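# Seat the upright loose cup onto the empty plug

## Task

Take the loose cup whose open wide end faces up and set it, flipped so the wide end faces down, onto the uncovered plug of the fixture that has no cup, pushed fully down; do not disturb the cups already sitting on the other fixtures, and release the cup at the end.

## Robot and tools

Robot: two arms, left_arm and right_arm, each with a parallel two-finger gripper. The names are labels only; left_arm sits on the +y side, so do not read them as image sides. Base roots in the scene frame: left_arm at (+0.002, +0.351, 0) m, right_arm at (+0.015, -0.303, 0) m, both turned slightly about z.

Scene frame: origin on the table surface midway between the arms, +x out across the table, +z up. Gripper frame: fingers extend along its +z, and they close and open along its y. The reported end_effector_position is the pinch point between the pads, roughly 1 cm short of the fingertips. A wrist camera mount near the hand adds bulk that can hit things.

execute_actions(actions): a list of actions run one after another. Each action is a list of up to 15 rows; each row lasts one control step (1/30 s), and if fewer than 15 rows are given, the final row repeats to fill 15 steps. A row is one flat list of 14 numbers, each in [-1, 1], covering both arms even when one is idle: left_arm's dx, dy, dz, rx, ry, rz, opening, then right_arm's same seven. dx..rz are an offset (not a pose) from that gripper's measured pose at the start of the action, expressed in the gripper's own axes; every row counts from that same start, not from the row before. For the first action in a call, the start is the most recent pose reported in this scene. Scale: 1.0 equals 0.6 m of translation or 180 degrees; rx, ry, rz form a single rotation vector. Opening is absolute, not an offset: +1 fully open (0.094 m), -1 closed. Optionally append 12 values in [0, 1] to a row: per-joint stiffness multipliers, left_arm's six then right_arm's six in Joint positions order; they persist until changed. An empty list just returns state and images.

move(target, speed, blocking): target is one 14-number row laid out as above, offsets in gripper axes from the pose in the latest result that showed one. Each gripper travels a straight line to its target; both arms finish together, taking 0.5 to 10 s (cut off at 10 s). speed is metres per second, 0.002 to 0.5, default 0.25; rotation is capped at twice that in rad/s. Openings are sent at the start. Paths ignore obstacles and the other arm, grippers lag, drift and may overshoot speed near full extension. Faster contact and targets deeper past contact press harder. With blocking=false you get a reply after 0.5 s while motion continues; other actions and moves are rejected until a result shows the move ended, so use wait or stop. The result adds a move: line with the ending (done, off_target, moving, held, fault) and any limits (paced = pose clipped; held = some steps blocked, after which the arm may lurch fast), plus each gripper's distance to its target.

wait(seconds): 0 to 10; the robot keeps its last command, a running move continues, returns early when it ends. stop(): brakes a running move; needs stopping room, fingers keep moving. zoom_image(camera, region): region [x0, y0, x1, y1] in pixels, at most 504 by 504, of cam_head_left, cam_head_right, cam_high, cam_low, cam_left_wrist or cam_right_wrist (all 504x504). read_manual(section): licence text only. finished_scene(scene): pass the current scene number; irreversible; the cup must already be seated and stay that way.

Results: a state line per arm with gripper position (m) and quat_wxyz in the scene frame, possibly a bit off at long reach; Hand target lines (where the controller now drives each gripper); grip_measured (finger opening on the command scale; last Joint positions value is opening in metres); step readings with HELD flags for blocked steps; pose unreachable when a clearance check altered a command; FAULT, MOTOR HOT (75 °C) and OVER-TEMPERATURE FAULT lines. At 90 °C an arm halts for 10 s; at 100 °C it goes limp and drops.

Control behaviour: each step, the commanded pose is limited to 70 mm and 16 degrees from the measured pose, then solved by damped IK with position prioritised over orientation. Far targets need several actions. Arms tend to settle a centimetre or more low, and repeated zero offsets let them sag; to hold an arm, in a reply's first call send the offset back to its intended pose, then zeros, raising the aim if it still droops. Elbows never go fully straight. Joint limits (rad): waist -2.618..3.054, shoulder 0..3.142, elbow 0..3.142, wrist pitch -1.571..1.571, wrist yaw -1.571..1.571, wrist roll -2.094..2.094. The robot keeps executing while you think.

Gripping: command roughly 0.03 below grip_measured for a firm hold, less for a light one; pad force tops out near 50-62 N. Readings may be off by about 1 mm per gripper.

Avoid: dropping the cup, knocking anything off the table, slamming or hard pushing, the arms colliding or pressing each other, jostling the cups on other fixtures. Brief external tugs on the held cup or pushes on loose objects may occur. Camera calibrations are given per camera (K, distortion, T_world_to_cam) and may be off by a few degrees and millimetres.

Each tool is called as name([rows], argument=value, ...), one row to a line, values as JSON.

## Session

execute_actions(actions=[])

Scene clock: 0.00 s.
left_arm: end_effector_position=(+0.2012, +0.2456, +0.1862) grip_measured=+1.000 end_effector_quat_wxyz=(+0.385, +0.455, +0.797, +0.095) | right_arm: end_effector_position=(+0.2881, -0.1237, +0.1536) grip_measured=+1.000 end_effector_quat_wxyz=(+0.159, +0.859, -0.077, +0.481)
Joint positions: left_arm=[-0.811  0.674  0.741 -0.884 -0.345  0.415  0.094] | right_arm=[ 1.167  1.577  1.045 -0.881  1.054 -1.981  0.094]
Joint velocities: left_arm=[-0.012 -0.007 -0.007 -0.051 -0.022 -0.066  0.   ] | right_arm=[-0.002 -0.002 -0.032 -0.022  0.037 -0.022  0.   ]
Hand target (left_arm): +0.203, +0.245, +0.193; +0.395, +0.450, +0.796, +0.093
Hand target (right_arm): +0.288, -0.125, +0.156; +0.162, +0.857, -0.076, +0.483
Joint stiffness scale: left_arm=[1. 1. 1. 1. 1. 1.] | right_arm=[1. 1. 1. 1. 1. 1.]

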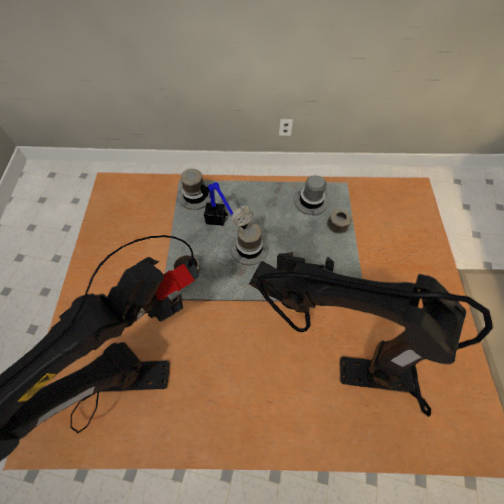

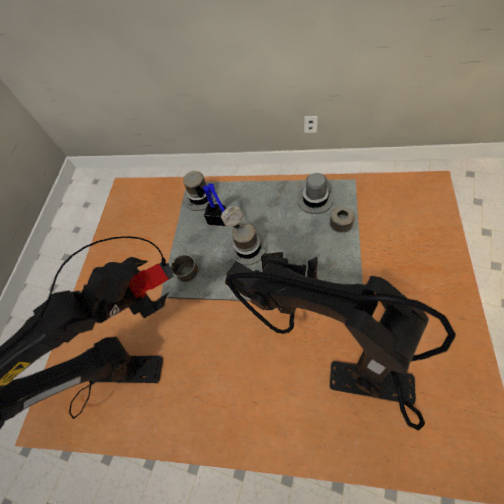

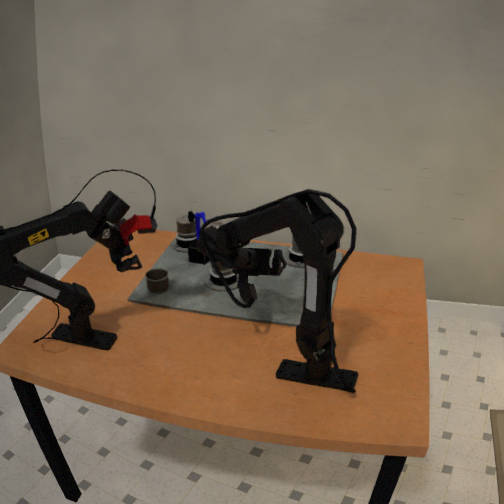

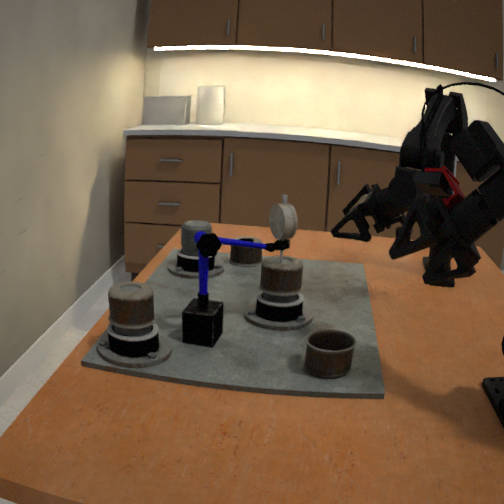

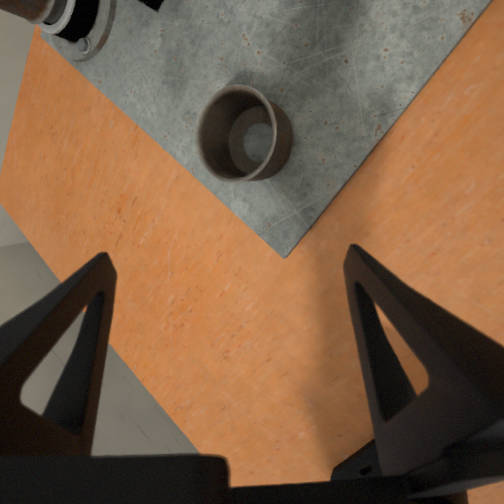

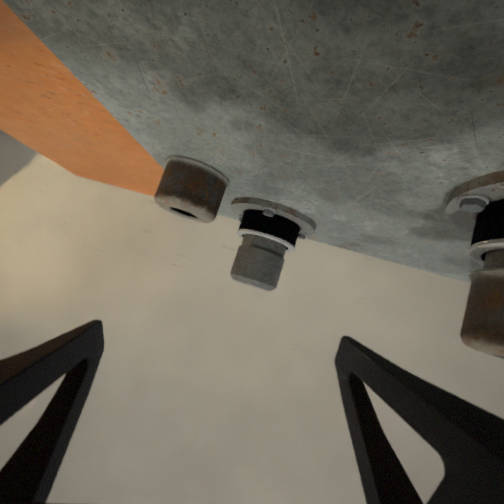

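zoom_image(camera="cam_head_right", region=[150, 160, 380, 310])

zoom_image(camera="cam_head_left", region=[150, 160, 380, 310])

zoom_image(camera="cam_low", region=[80, 180, 400, 400])

Region (150, 160, 380, 310) of cam_head_right's 504x504 image, scaled by 2.191, with more detail than that image has; it fills the top 329 rows of this view, and the rest is white.

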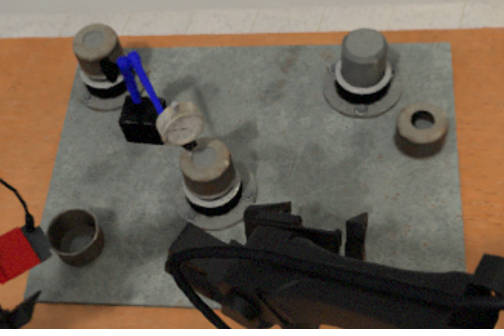

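Region (150, 160, 380, 310) of cam_head_left's 504x504 image, scaled by 2.191, with more detail than that image has; it fills the top 329 rows of this view, and the rest is white.

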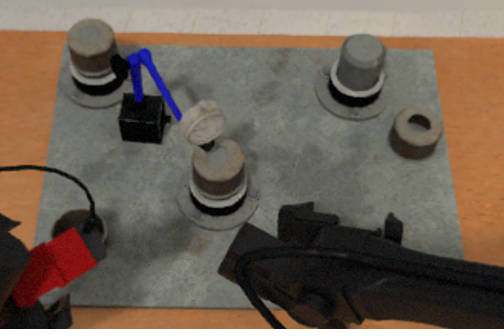

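Region (80, 180, 400, 400) of cam_low's 504x504 image, scaled by 1.575, with more detail than that image has; it fills the top 346 rows of this view, and the rest is white.

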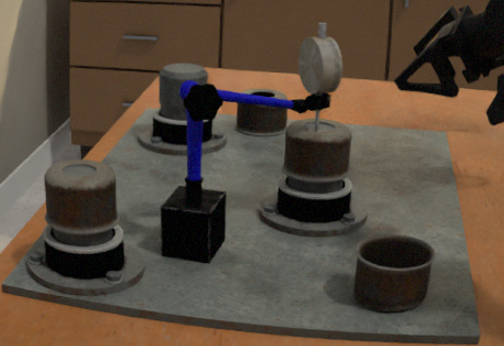

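move(target=[-0.021,0.084,0.238,0.1267,0.2297,-0.1542,-0.3,0.12,0,-0.1,0,0,0.7,1], speed=0.4)

Scene clock: 11.80 s.
left_arm: end_effector_position=(+0.3320, +0.2341, +0.1126) grip_measured=-0.298 end_effector_quat_wxyz=(-0.007, +0.269, +0.963, +0.016) | right_arm: end_effector_position=(+0.2799, -0.1052, +0.2390) grip_measured=+1.000 end_effector_quat_wxyz=(+0.350, -0.325, +0.802, -0.359)
Joint positions: left_arm=[-0.408  1.889  1.615 -1.314 -0.03   0.187  0.033] | right_arm=[ 1.22   1.617  1.437 -1.336  1.05   0.324  0.094]
Joint velocities: left_arm=[-0.017 -0.002 -0.002 -0.095  0.022  0.007 -0.   ] | right_arm=[0.007 0.002 0.007 0.007 0.051 0.095 0.   ]
Hand target (left_arm): +0.336, +0.235, +0.119; -0.001, +0.261, +0.965, +0.010
Hand target (right_arm): +0.280, -0.100, +0.244; +0.357, -0.322, +0.800, -0.358
Off the commanded pose (left_arm): 0.010 m, 2 deg.
Off the commanded pose (right_arm): 0.007 m, 1 deg.
Joint stiffness scale: left_arm=[1. 1. 1. 1. 1. 1.] | right_arm=[1. 1. 1. 1. 1. 1.]
move: done
camera_calibration (this result's frames):
cam_left_wrist: T_world_to_cam=[[-0.512605, -0.858539, 0.0120745, 0.365484], [-0.575665, 0.354076, 0.737048, 0.033917], [-0.63706, 0.370864, -0.675732, 0.325535], [0, 0, 0, 1]] pos_world=[0.41426, 0.181044, 0.190563]
cam_right_wrist: T_world_to_cam=[[0.315465, -0.409709, 0.855932, -0.347115], [-0.799501, -0.600622, 0.00716768, 0.200593], [0.511155, -0.68658, -0.517038, 0.0269021], [0, 0, 0, 1]] pos_world=[0.256126, -0.00326521, 0.309579]

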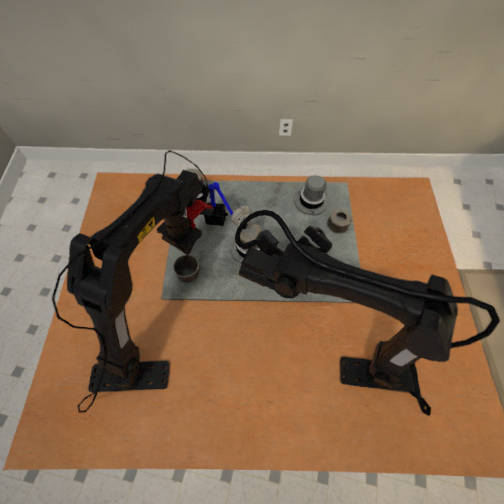

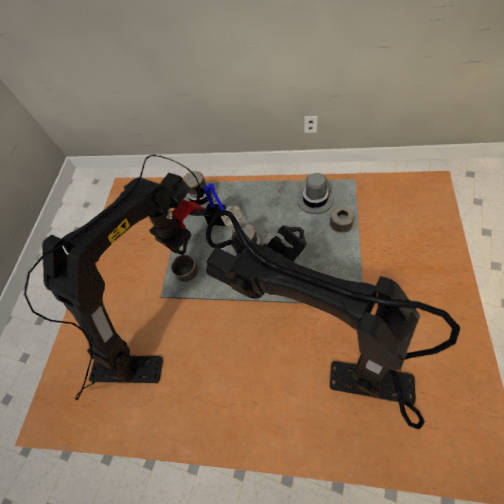

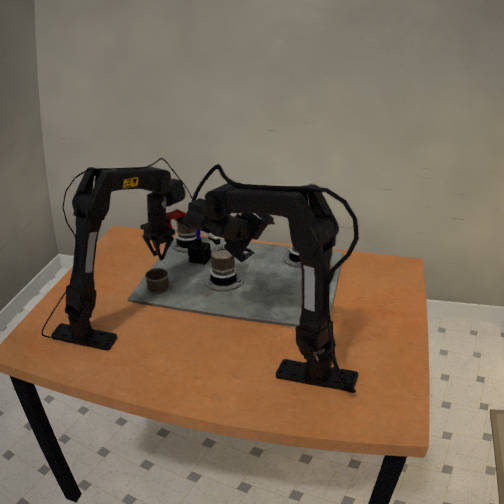

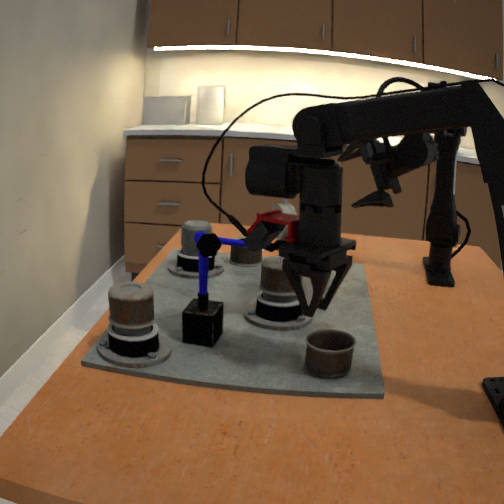

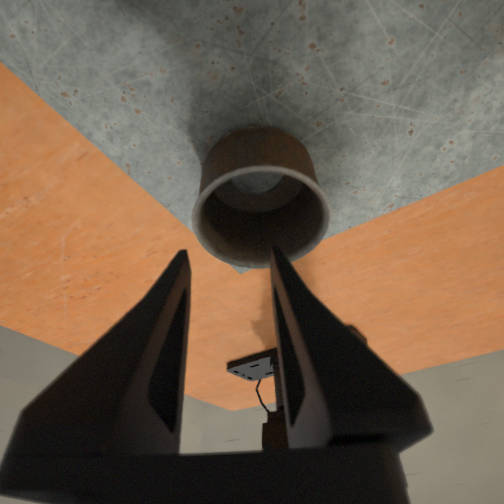

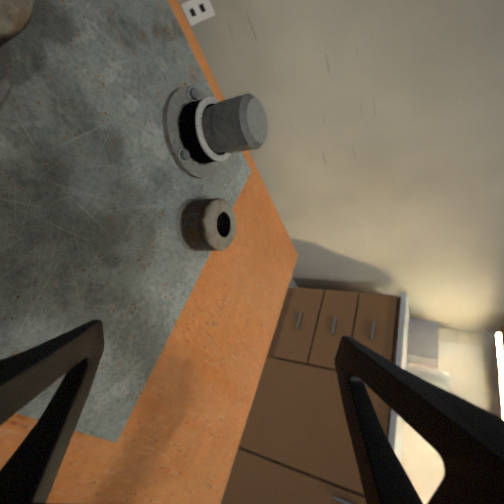

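move(target=[0.03,0.037,0.068,0,0,0,-0.3,-0.042,-0.031,-0.123,-0.61,-0.031,0.514,1], speed=0.35)

Scene clock: 18.53 s.
left_arm: end_effector_position=(+0.3227, +0.2603, +0.0638) grip_measured=-0.298 end_effector_quat_wxyz=(-0.029, +0.272, +0.962, +0.015) | right_arm: end_effector_position=(+0.2457, -0.0692, +0.2966) grip_measured=+1.000 end_effector_quat_wxyz=(+0.112, +0.137, +0.703, +0.689)
Joint positions: left_arm=[-0.344  1.889  1.418 -1.158 -0.03   0.258  0.033] | right_arm=[ 0.466  0.919  0.58   0.301 -0.843  1.574  0.094]
Joint velocities: left_arm=[ 0.002 -0.017  0.002 -0.037 -0.051  0.022 -0.001] | right_arm=[ 0.002  0.012  0.002  0.022 -0.037  0.037  0.   ]
Hand target (left_arm): +0.327, +0.264, +0.073; -0.008, +0.269, +0.963, +0.017
Hand target (right_arm): +0.241, -0.069, +0.296; +0.115, +0.133, +0.700, +0.692
Off the commanded pose (left_arm): 0.011 m, 3 deg.
Off the commanded pose (right_arm): 0.006 m, 2 deg.
Joint stiffness scale: left_arm=[1. 1. 1. 1. 1. 1.] | right_arm=[1. 1. 1. 1. 1. 1.]
move: off_target (left_arm)
camera_calibration (this result's frames):
cam_left_wrist: T_world_to_cam=[[-0.517332, -0.85544, 0.0242786, 0.383733], [-0.541886, 0.349402, 0.764381, 0.0438734], [-0.662365, 0.382283, -0.644308, 0.280093], [0, 0, 0, 1]] pos_world=[0.407816, 0.205857, 0.137613]
cam_right_wrist: T_world_to_cam=[[0.0785427, -0.0891418, -0.992917, 0.257857], [-0.993258, -0.0921754, -0.0702944, 0.30028], [-0.0852563, 0.991745, -0.0957805, 0.236578], [0, 0, 0, 1]] pos_world=[0.298172, -0.183961, 0.299798]

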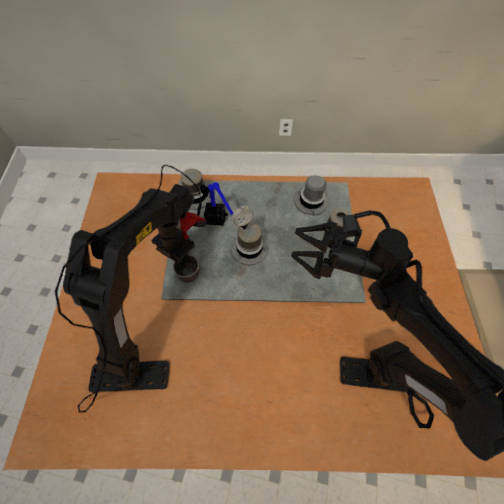

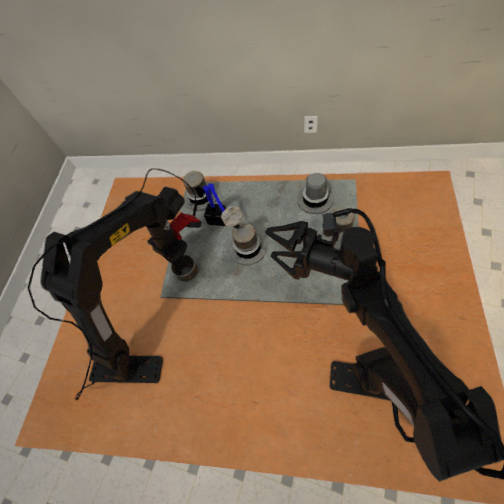

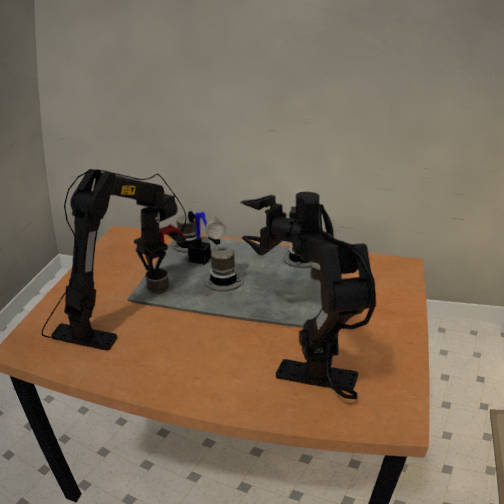

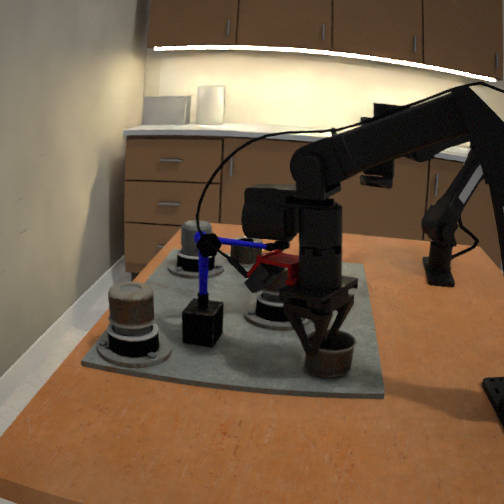

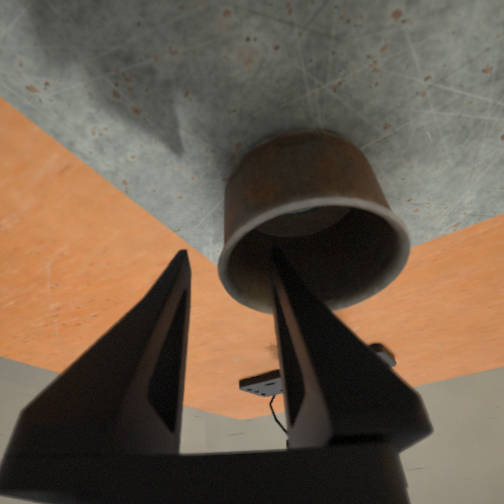

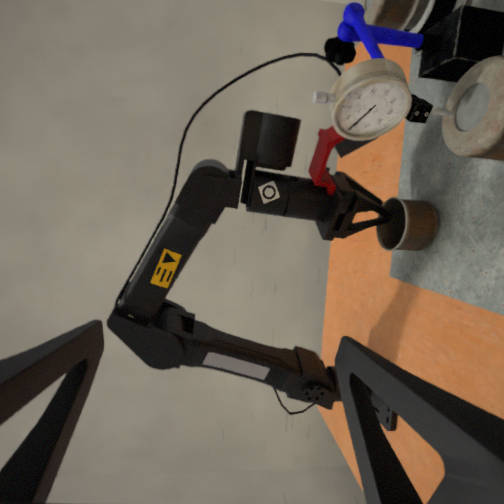

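move(target=[0,0.003,0.024,0,-0.03,0,-0.3,0,0,0,0,0,0,1], speed=0.05)

execute_actions([
  [[0,0,-0.012,0,0,0,-0.8,0,0,0,0,0,0,1]],
  [[0,0,-0.012,0,0,0,-1,0,0,0,0,0,0,1]],
])

Scene clock: 20.47 s.
left_arm: end_effector_position=(+0.3180, +0.2622, +0.0409) grip_measured=-0.298 end_effector_quat_wxyz=(-0.005, +0.275, +0.961, +0.009) | right_arm: end_effector_position=(+0.2458, -0.0692, +0.2970) grip_measured=+1.000 end_effector_quat_wxyz=(+0.113, +0.138, +0.702, +0.690)
Joint positions: left_arm=[-0.336  1.852  1.276 -1.006 -0.017  0.272  0.033] | right_arm=[ 0.466  0.919  0.58   0.304 -0.843  1.577  0.094]
Joint velocities: left_arm=[ 0.007 -0.007 -0.032  0.081 -0.022 -0.007 -0.   ] | right_arm=[-0.012  0.007 -0.012  0.066 -0.022  0.066  0.   ]
Hand target (left_arm): +0.323, +0.263, +0.049; +0.016, +0.272, +0.962, +0.003
Hand target (right_arm): +0.246, -0.069, +0.296; +0.112, +0.138, +0.703, +0.689
Off the commanded pose (left_arm): 0.010 m, 3 deg.
Off the commanded pose (right_arm): 0.000 m, 0 deg.
Joint stiffness scale: left_arm=[1. 1. 1. 1. 1. 1.] | right_arm=[1. 1. 1. 1. 1. 1.]
move: off_target (left_arm)
camera_calibration (this result's frames):
cam_left_wrist: T_world_to_cam=[[-0.523492, -0.851651, 0.0254196, 0.384379], [-0.570239, 0.372369, 0.732236, 0.0624472], [-0.633075, 0.368824, -0.680577, 0.257178], [0, 0, 0, 1]] pos_world=[0.399642, 0.20925, 0.119533]
cam_right_wrist: T_world_to_cam=[[0.0788489, -0.0874338, -0.993045, 0.258334], [-0.993274, -0.0916183, -0.0708004, 0.300571], [-0.0847907, 0.991948, -0.0940697, 0.236035], [0, 0, 0, 1]] pos_world=[0.298193, -0.18401, 0.300022]

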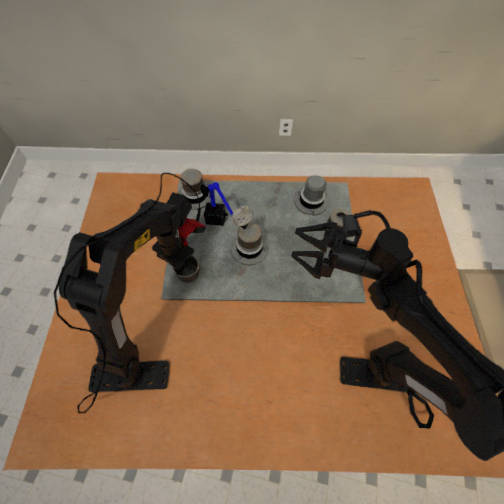

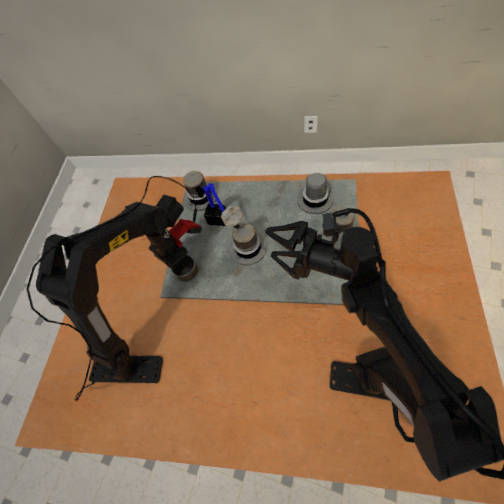

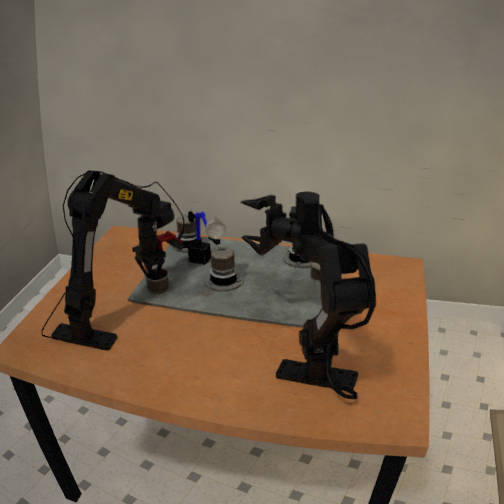

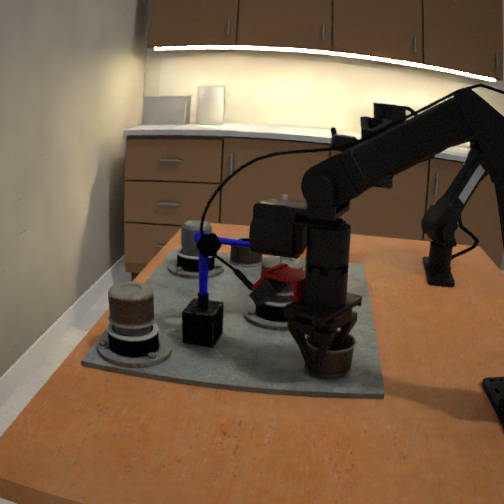

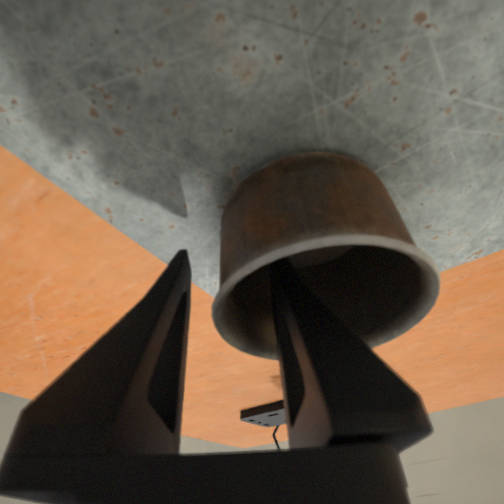

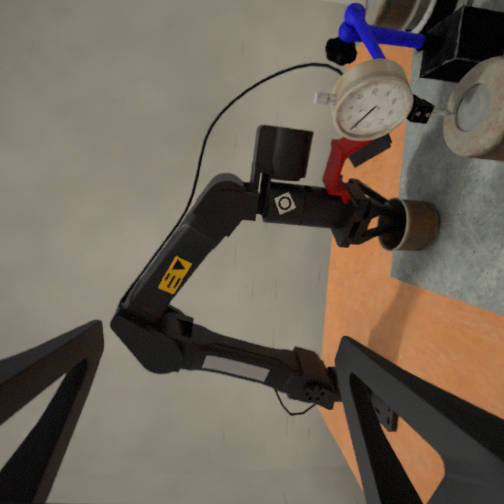

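Scene clock: 21.47 s.
left_arm: end_effector_position=(+0.3142, +0.2633, +0.0411) grip_measured=-0.909 end_effector_quat_wxyz=(-0.013, +0.275, +0.961, +0.009) | right_arm: end_effector_position=(+0.2458, -0.0692, +0.2970) grip_measured=+1.000 end_effector_quat_wxyz=(+0.113, +0.138, +0.702, +0.690)
Joint positions: left_arm=[-0.336  1.852  1.277 -1.023 -0.017  0.272  0.004] | right_arm=[ 0.466  0.919  0.58   0.304 -0.843  1.577  0.094]
Joint velocities: left_arm=[ 0.007 -0.007  0.002 -0.007 -0.037 -0.007  0.   ] | right_arm=[-0.012  0.012 -0.022 -0.007 -0.022 -0.051  0.   ]
Hand target (left_arm): +0.317, +0.263, +0.048; -0.009, +0.275, +0.961, +0.008
Hand target (right_arm): +0.246, -0.069, +0.297; +0.113, +0.138, +0.702, +0.690
Off the commanded pose (left_arm): 0.007 m, 1 deg.
Off the commanded pose (right_arm): 0.000 m, 0 deg.
Joint stiffness scale: left_arm=[1. 1. 1. 1. 1. 1.] | right_arm=[1. 1. 1. 1. 1. 1.]
Step readings (end_effector_position; steps 1 to 15: 1st action; 16 to 30: 2nd action):
0: left_arm (+0.3180, +0.2622, +0.0409) | right_arm (+0.2458, -0.0692, +0.2970)
1: left_arm (+0.3177, +0.2623, +0.0409) | right_arm (+0.2458, -0.0692, +0.2970)
2: left_arm (+0.3171, +0.2625, +0.0409) | right_arm (+0.2458, -0.0692, +0.2970)
4: left_arm (+0.3163, +0.2627, +0.0409) | right_arm (+0.2458, -0.0692, +0.2970)
8: left_arm (+0.3163, +0.2627, +0.0409) | right_arm (+0.2458, -0.0692, +0.2970)
15: left_arm (+0.3163, +0.2627, +0.0409) | right_arm (+0.2458, -0.0692, +0.2970)
16: left_arm (+0.3167, +0.2625, +0.0409) | right_arm (+0.2458, -0.0692, +0.2970)
17: left_arm (+0.3159, +0.2627, +0.0411) | right_arm (+0.2458, -0.0692, +0.2970)
19: left_arm (+0.3152, +0.2630, +0.0411) | right_arm (+0.2458, -0.0692, +0.2970)
23: left_arm (+0.3148, +0.2632, +0.0411) | right_arm (+0.2458, -0.0692, +0.2970)
30: end_effector_position above
camera_calibration (this result's frames):
cam_left_wrist: T_world_to_cam=[[-0.522744, -0.851975, 0.0296143, 0.383021], [-0.559048, 0.368826, 0.742585, 0.056692], [-0.643587, 0.371626, -0.669097, 0.256661], [0, 0, 0, 1]] pos_world=[0.397099, 0.210033, 0.11829]
cam_right_wrist: T_world_to_cam=[[0.0788489, -0.0874338, -0.993045, 0.258334], [-0.993274, -0.0916183, -0.0708004, 0.300571], [-0.0847907, 0.991948, -0.0940697, 0.236035], [0, 0, 0, 1]] pos_world=[0.298193, -0.18401, 0.300022]

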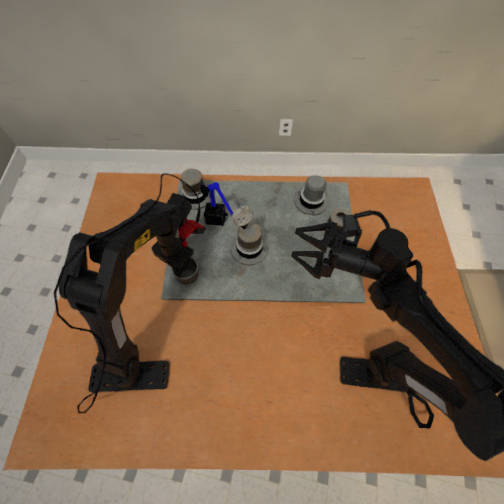

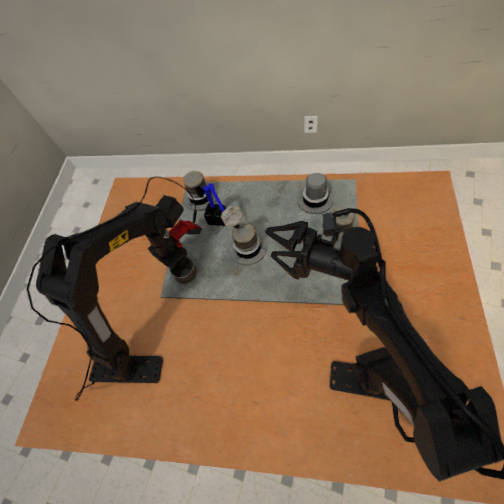

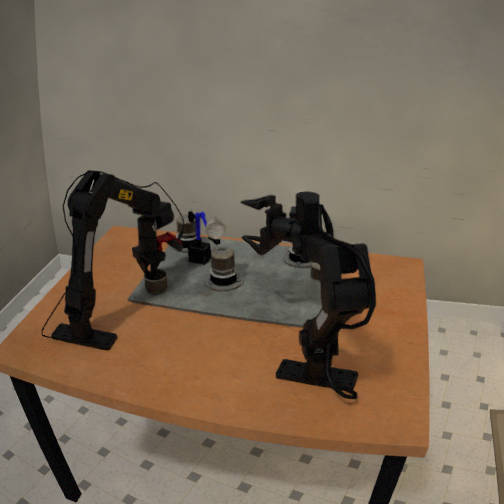

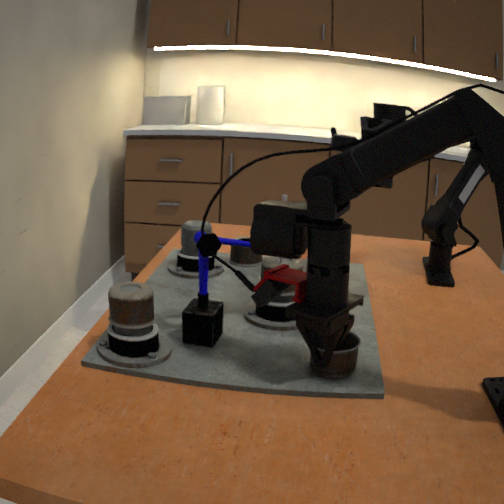

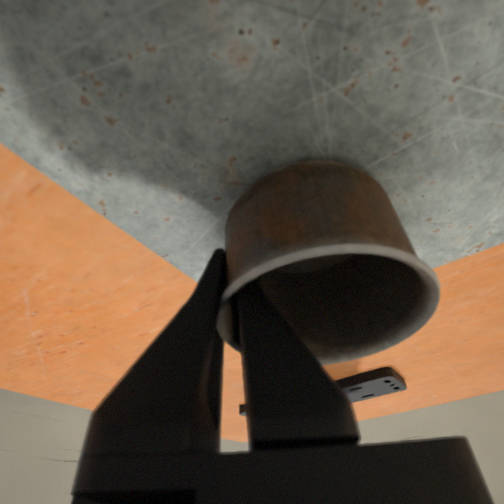

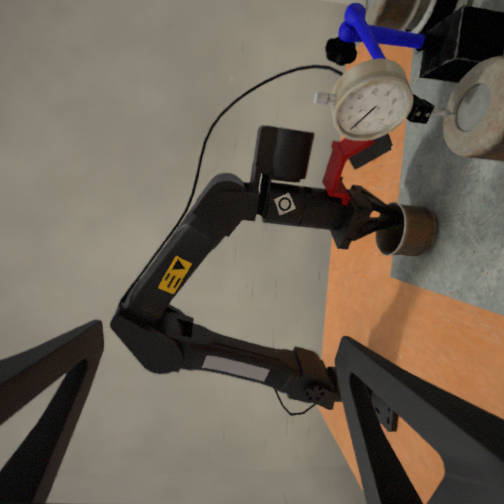

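move(target=[-0.131,-0.236,-0.445,0.058,-0.509,0.056,-1,0,0,0,0,0,0,1], speed=0.25)

Scene clock: 26.80 s.
left_arm: end_effector_position=(+0.3122, +0.1029, +0.2848) grip_measured=-0.909 end_effector_quat_wxyz=(+0.627, +0.269, +0.680, -0.270) | right_arm: end_effector_position=(+0.2458, -0.0692, +0.2970) grip_measured=+1.000 end_effector_quat_wxyz=(+0.113, +0.138, +0.702, +0.690)
Joint positions: left_arm=[-0.641  1.12   0.662  0.387  0.192 -0.017  0.004] | right_arm=[ 0.466  0.919  0.58   0.304 -0.843  1.577  0.094]
Joint velocities: left_arm=[-0.002 -0.017 -0.007 -0.037 -0.022 -0.11  -0.002] | right_arm=[-0.012  0.007 -0.002 -0.007 -0.007 -0.022  0.   ]
Hand target (left_arm): +0.311, +0.099, +0.307; +0.652, +0.261, +0.654, -0.281
Hand target (right_arm): +0.246, -0.069, +0.297; +0.113, +0.138, +0.702, +0.690
Off the commanded pose (left_arm): 0.021 m, 5 deg.
Off the commanded pose (right_arm): 0.000 m, 0 deg.
Joint stiffness scale: left_arm=[1. 1. 1. 1. 1. 1.] | right_arm=[1. 1. 1. 1. 1. 1.]
move: off_target (left_arm)
camera_calibration (this result's frames):
cam_left_wrist: T_world_to_cam=[[-0.730089, -0.682257, 0.0386695, 0.282797], [-0.541669, 0.54329, -0.641429, 0.304588], [0.416611, -0.489246, -0.766207, 0.263226], [0, 0, 0, 1]] pos_world=[0.26179, 0.156243, 0.386122]
cam_right_wrist: T_world_to_cam=[[0.0788489, -0.0874338, -0.993045, 0.258334], [-0.993274, -0.0916183, -0.0708004, 0.300571], [-0.0847907, 0.991948, -0.0940697, 0.236035], [0, 0, 0, 1]] pos_world=[0.298193, -0.18401, 0.300022]

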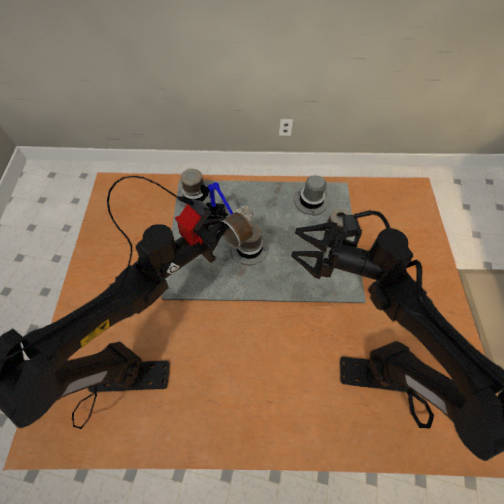

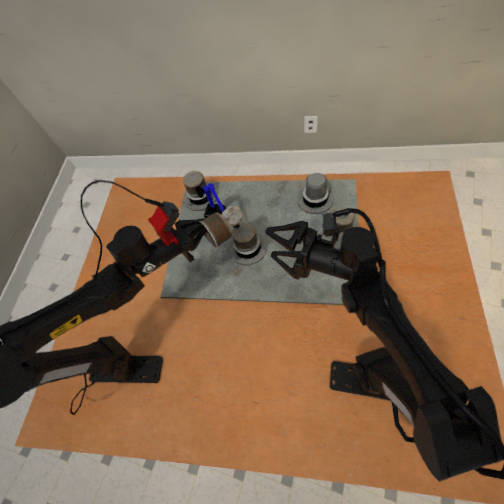

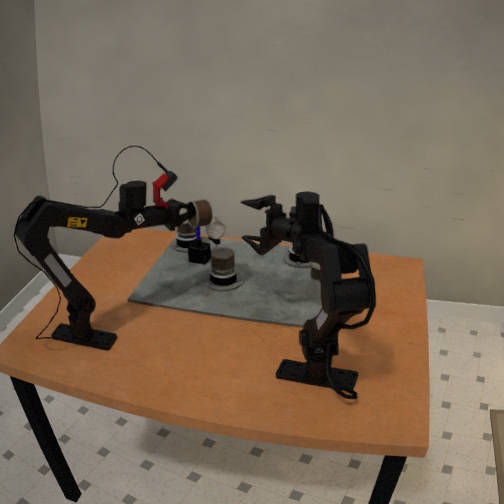

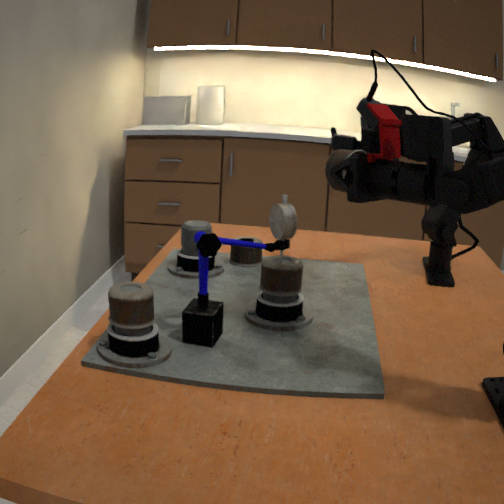

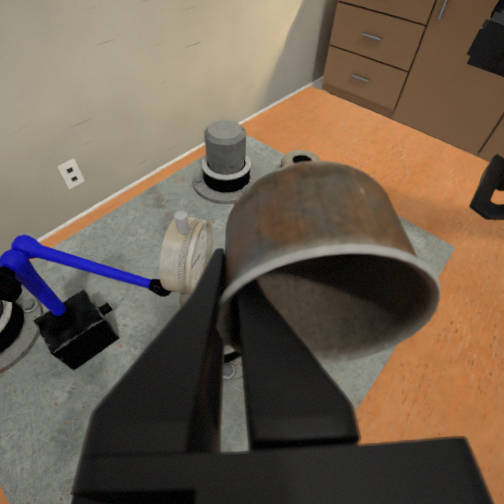

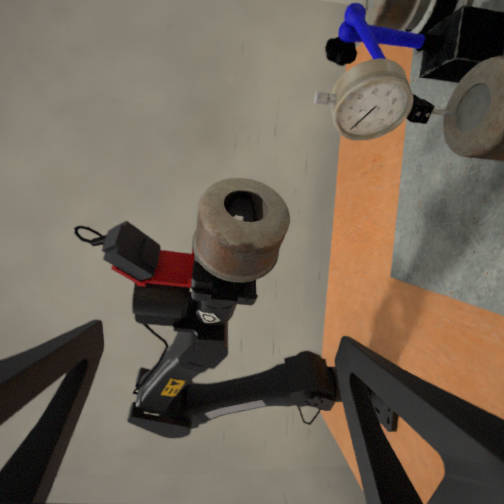

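move(target=[-0.05,0,0,0,-0.04,0,-1,0,0.012,0.14,0,0,0,1], speed=0.12)

Scene clock: 29.53 s.
left_arm: end_effector_position=(+0.3171, +0.1025, +0.2724) grip_measured=-0.909 end_effector_quat_wxyz=(+0.627, +0.260, +0.683, -0.269) | right_arm: end_effector_position=(+0.2726, +0.0043, +0.2920) grip_measured=+1.000 end_effector_quat_wxyz=(+0.107, +0.146, +0.707, +0.683)
Joint positions: left_arm=[-0.641  1.152  0.63   0.452  0.179 -0.029  0.004] | right_arm=[ 0.715  1.204  0.716  0.436 -0.59   1.59   0.094]
Joint velocities: left_arm=[-0.002  0.002 -0.017  0.037 -0.037 -0.022 -0.001] | right_arm=[-0.007 -0.012 -0.002 -0.066 -0.022 -0.037  0.   ]
Hand target (left_arm): +0.312, +0.103, +0.314; +0.668, +0.252, +0.639, -0.287
Hand target (right_arm): +0.274, +0.009, +0.303; +0.112, +0.138, +0.701, +0.690
Off the commanded pose (left_arm): 0.042 m, 7 deg.
Off the commanded pose (right_arm): 0.012 m, 1 deg.
Joint stiffness scale: left_arm=[1. 1. 1. 1. 1. 1.] | right_arm=[1. 1. 1. 1. 1. 1.]
move: off_target (left_arm, right_arm)
camera_calibration (this result's frames):
cam_left_wrist: T_world_to_cam=[[-0.720006, -0.692185, 0.0497047, 0.28133], [-0.554632, 0.530916, -0.640712, 0.304646], [0.417102, -0.488885, -0.766171, 0.251293], [0, 0, 0, 1]] pos_world=[0.266711, 0.155844, 0.37374]
cam_right_wrist: T_world_to_cam=[[0.0566964, -0.100424, -0.993328, 0.263838], [-0.994906, -0.0887511, -0.0478138, 0.327291], [-0.0833573, 0.990978, -0.104944, 0.167693], [0, 0, 0, 1]] pos_world=[0.324643, -0.110637, 0.295325]

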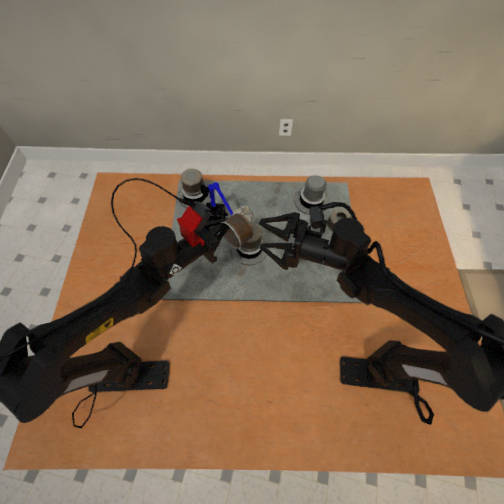

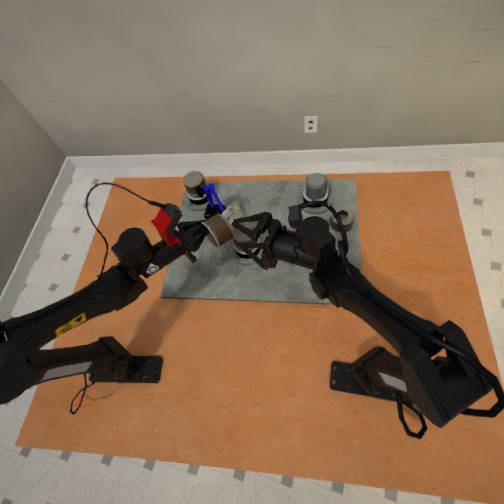

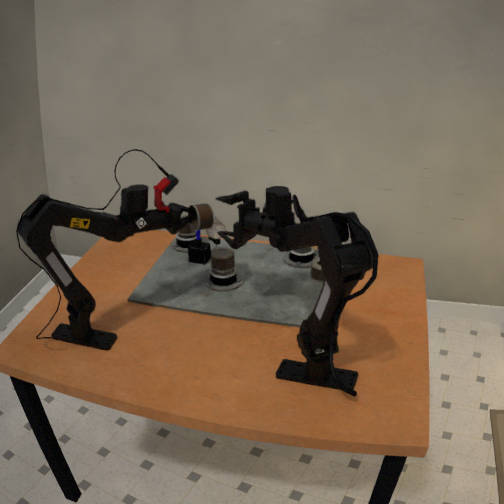

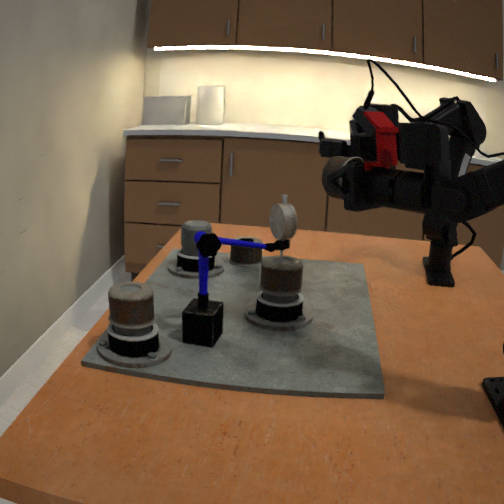

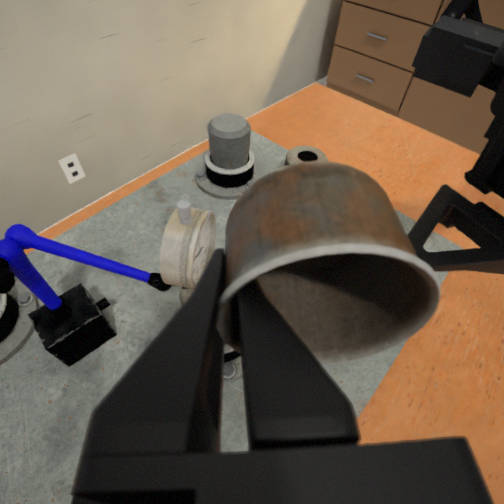

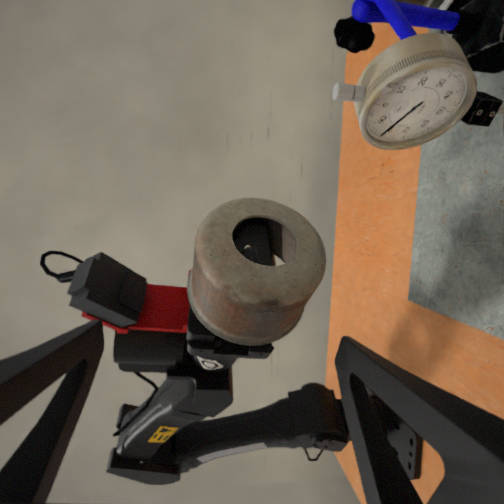

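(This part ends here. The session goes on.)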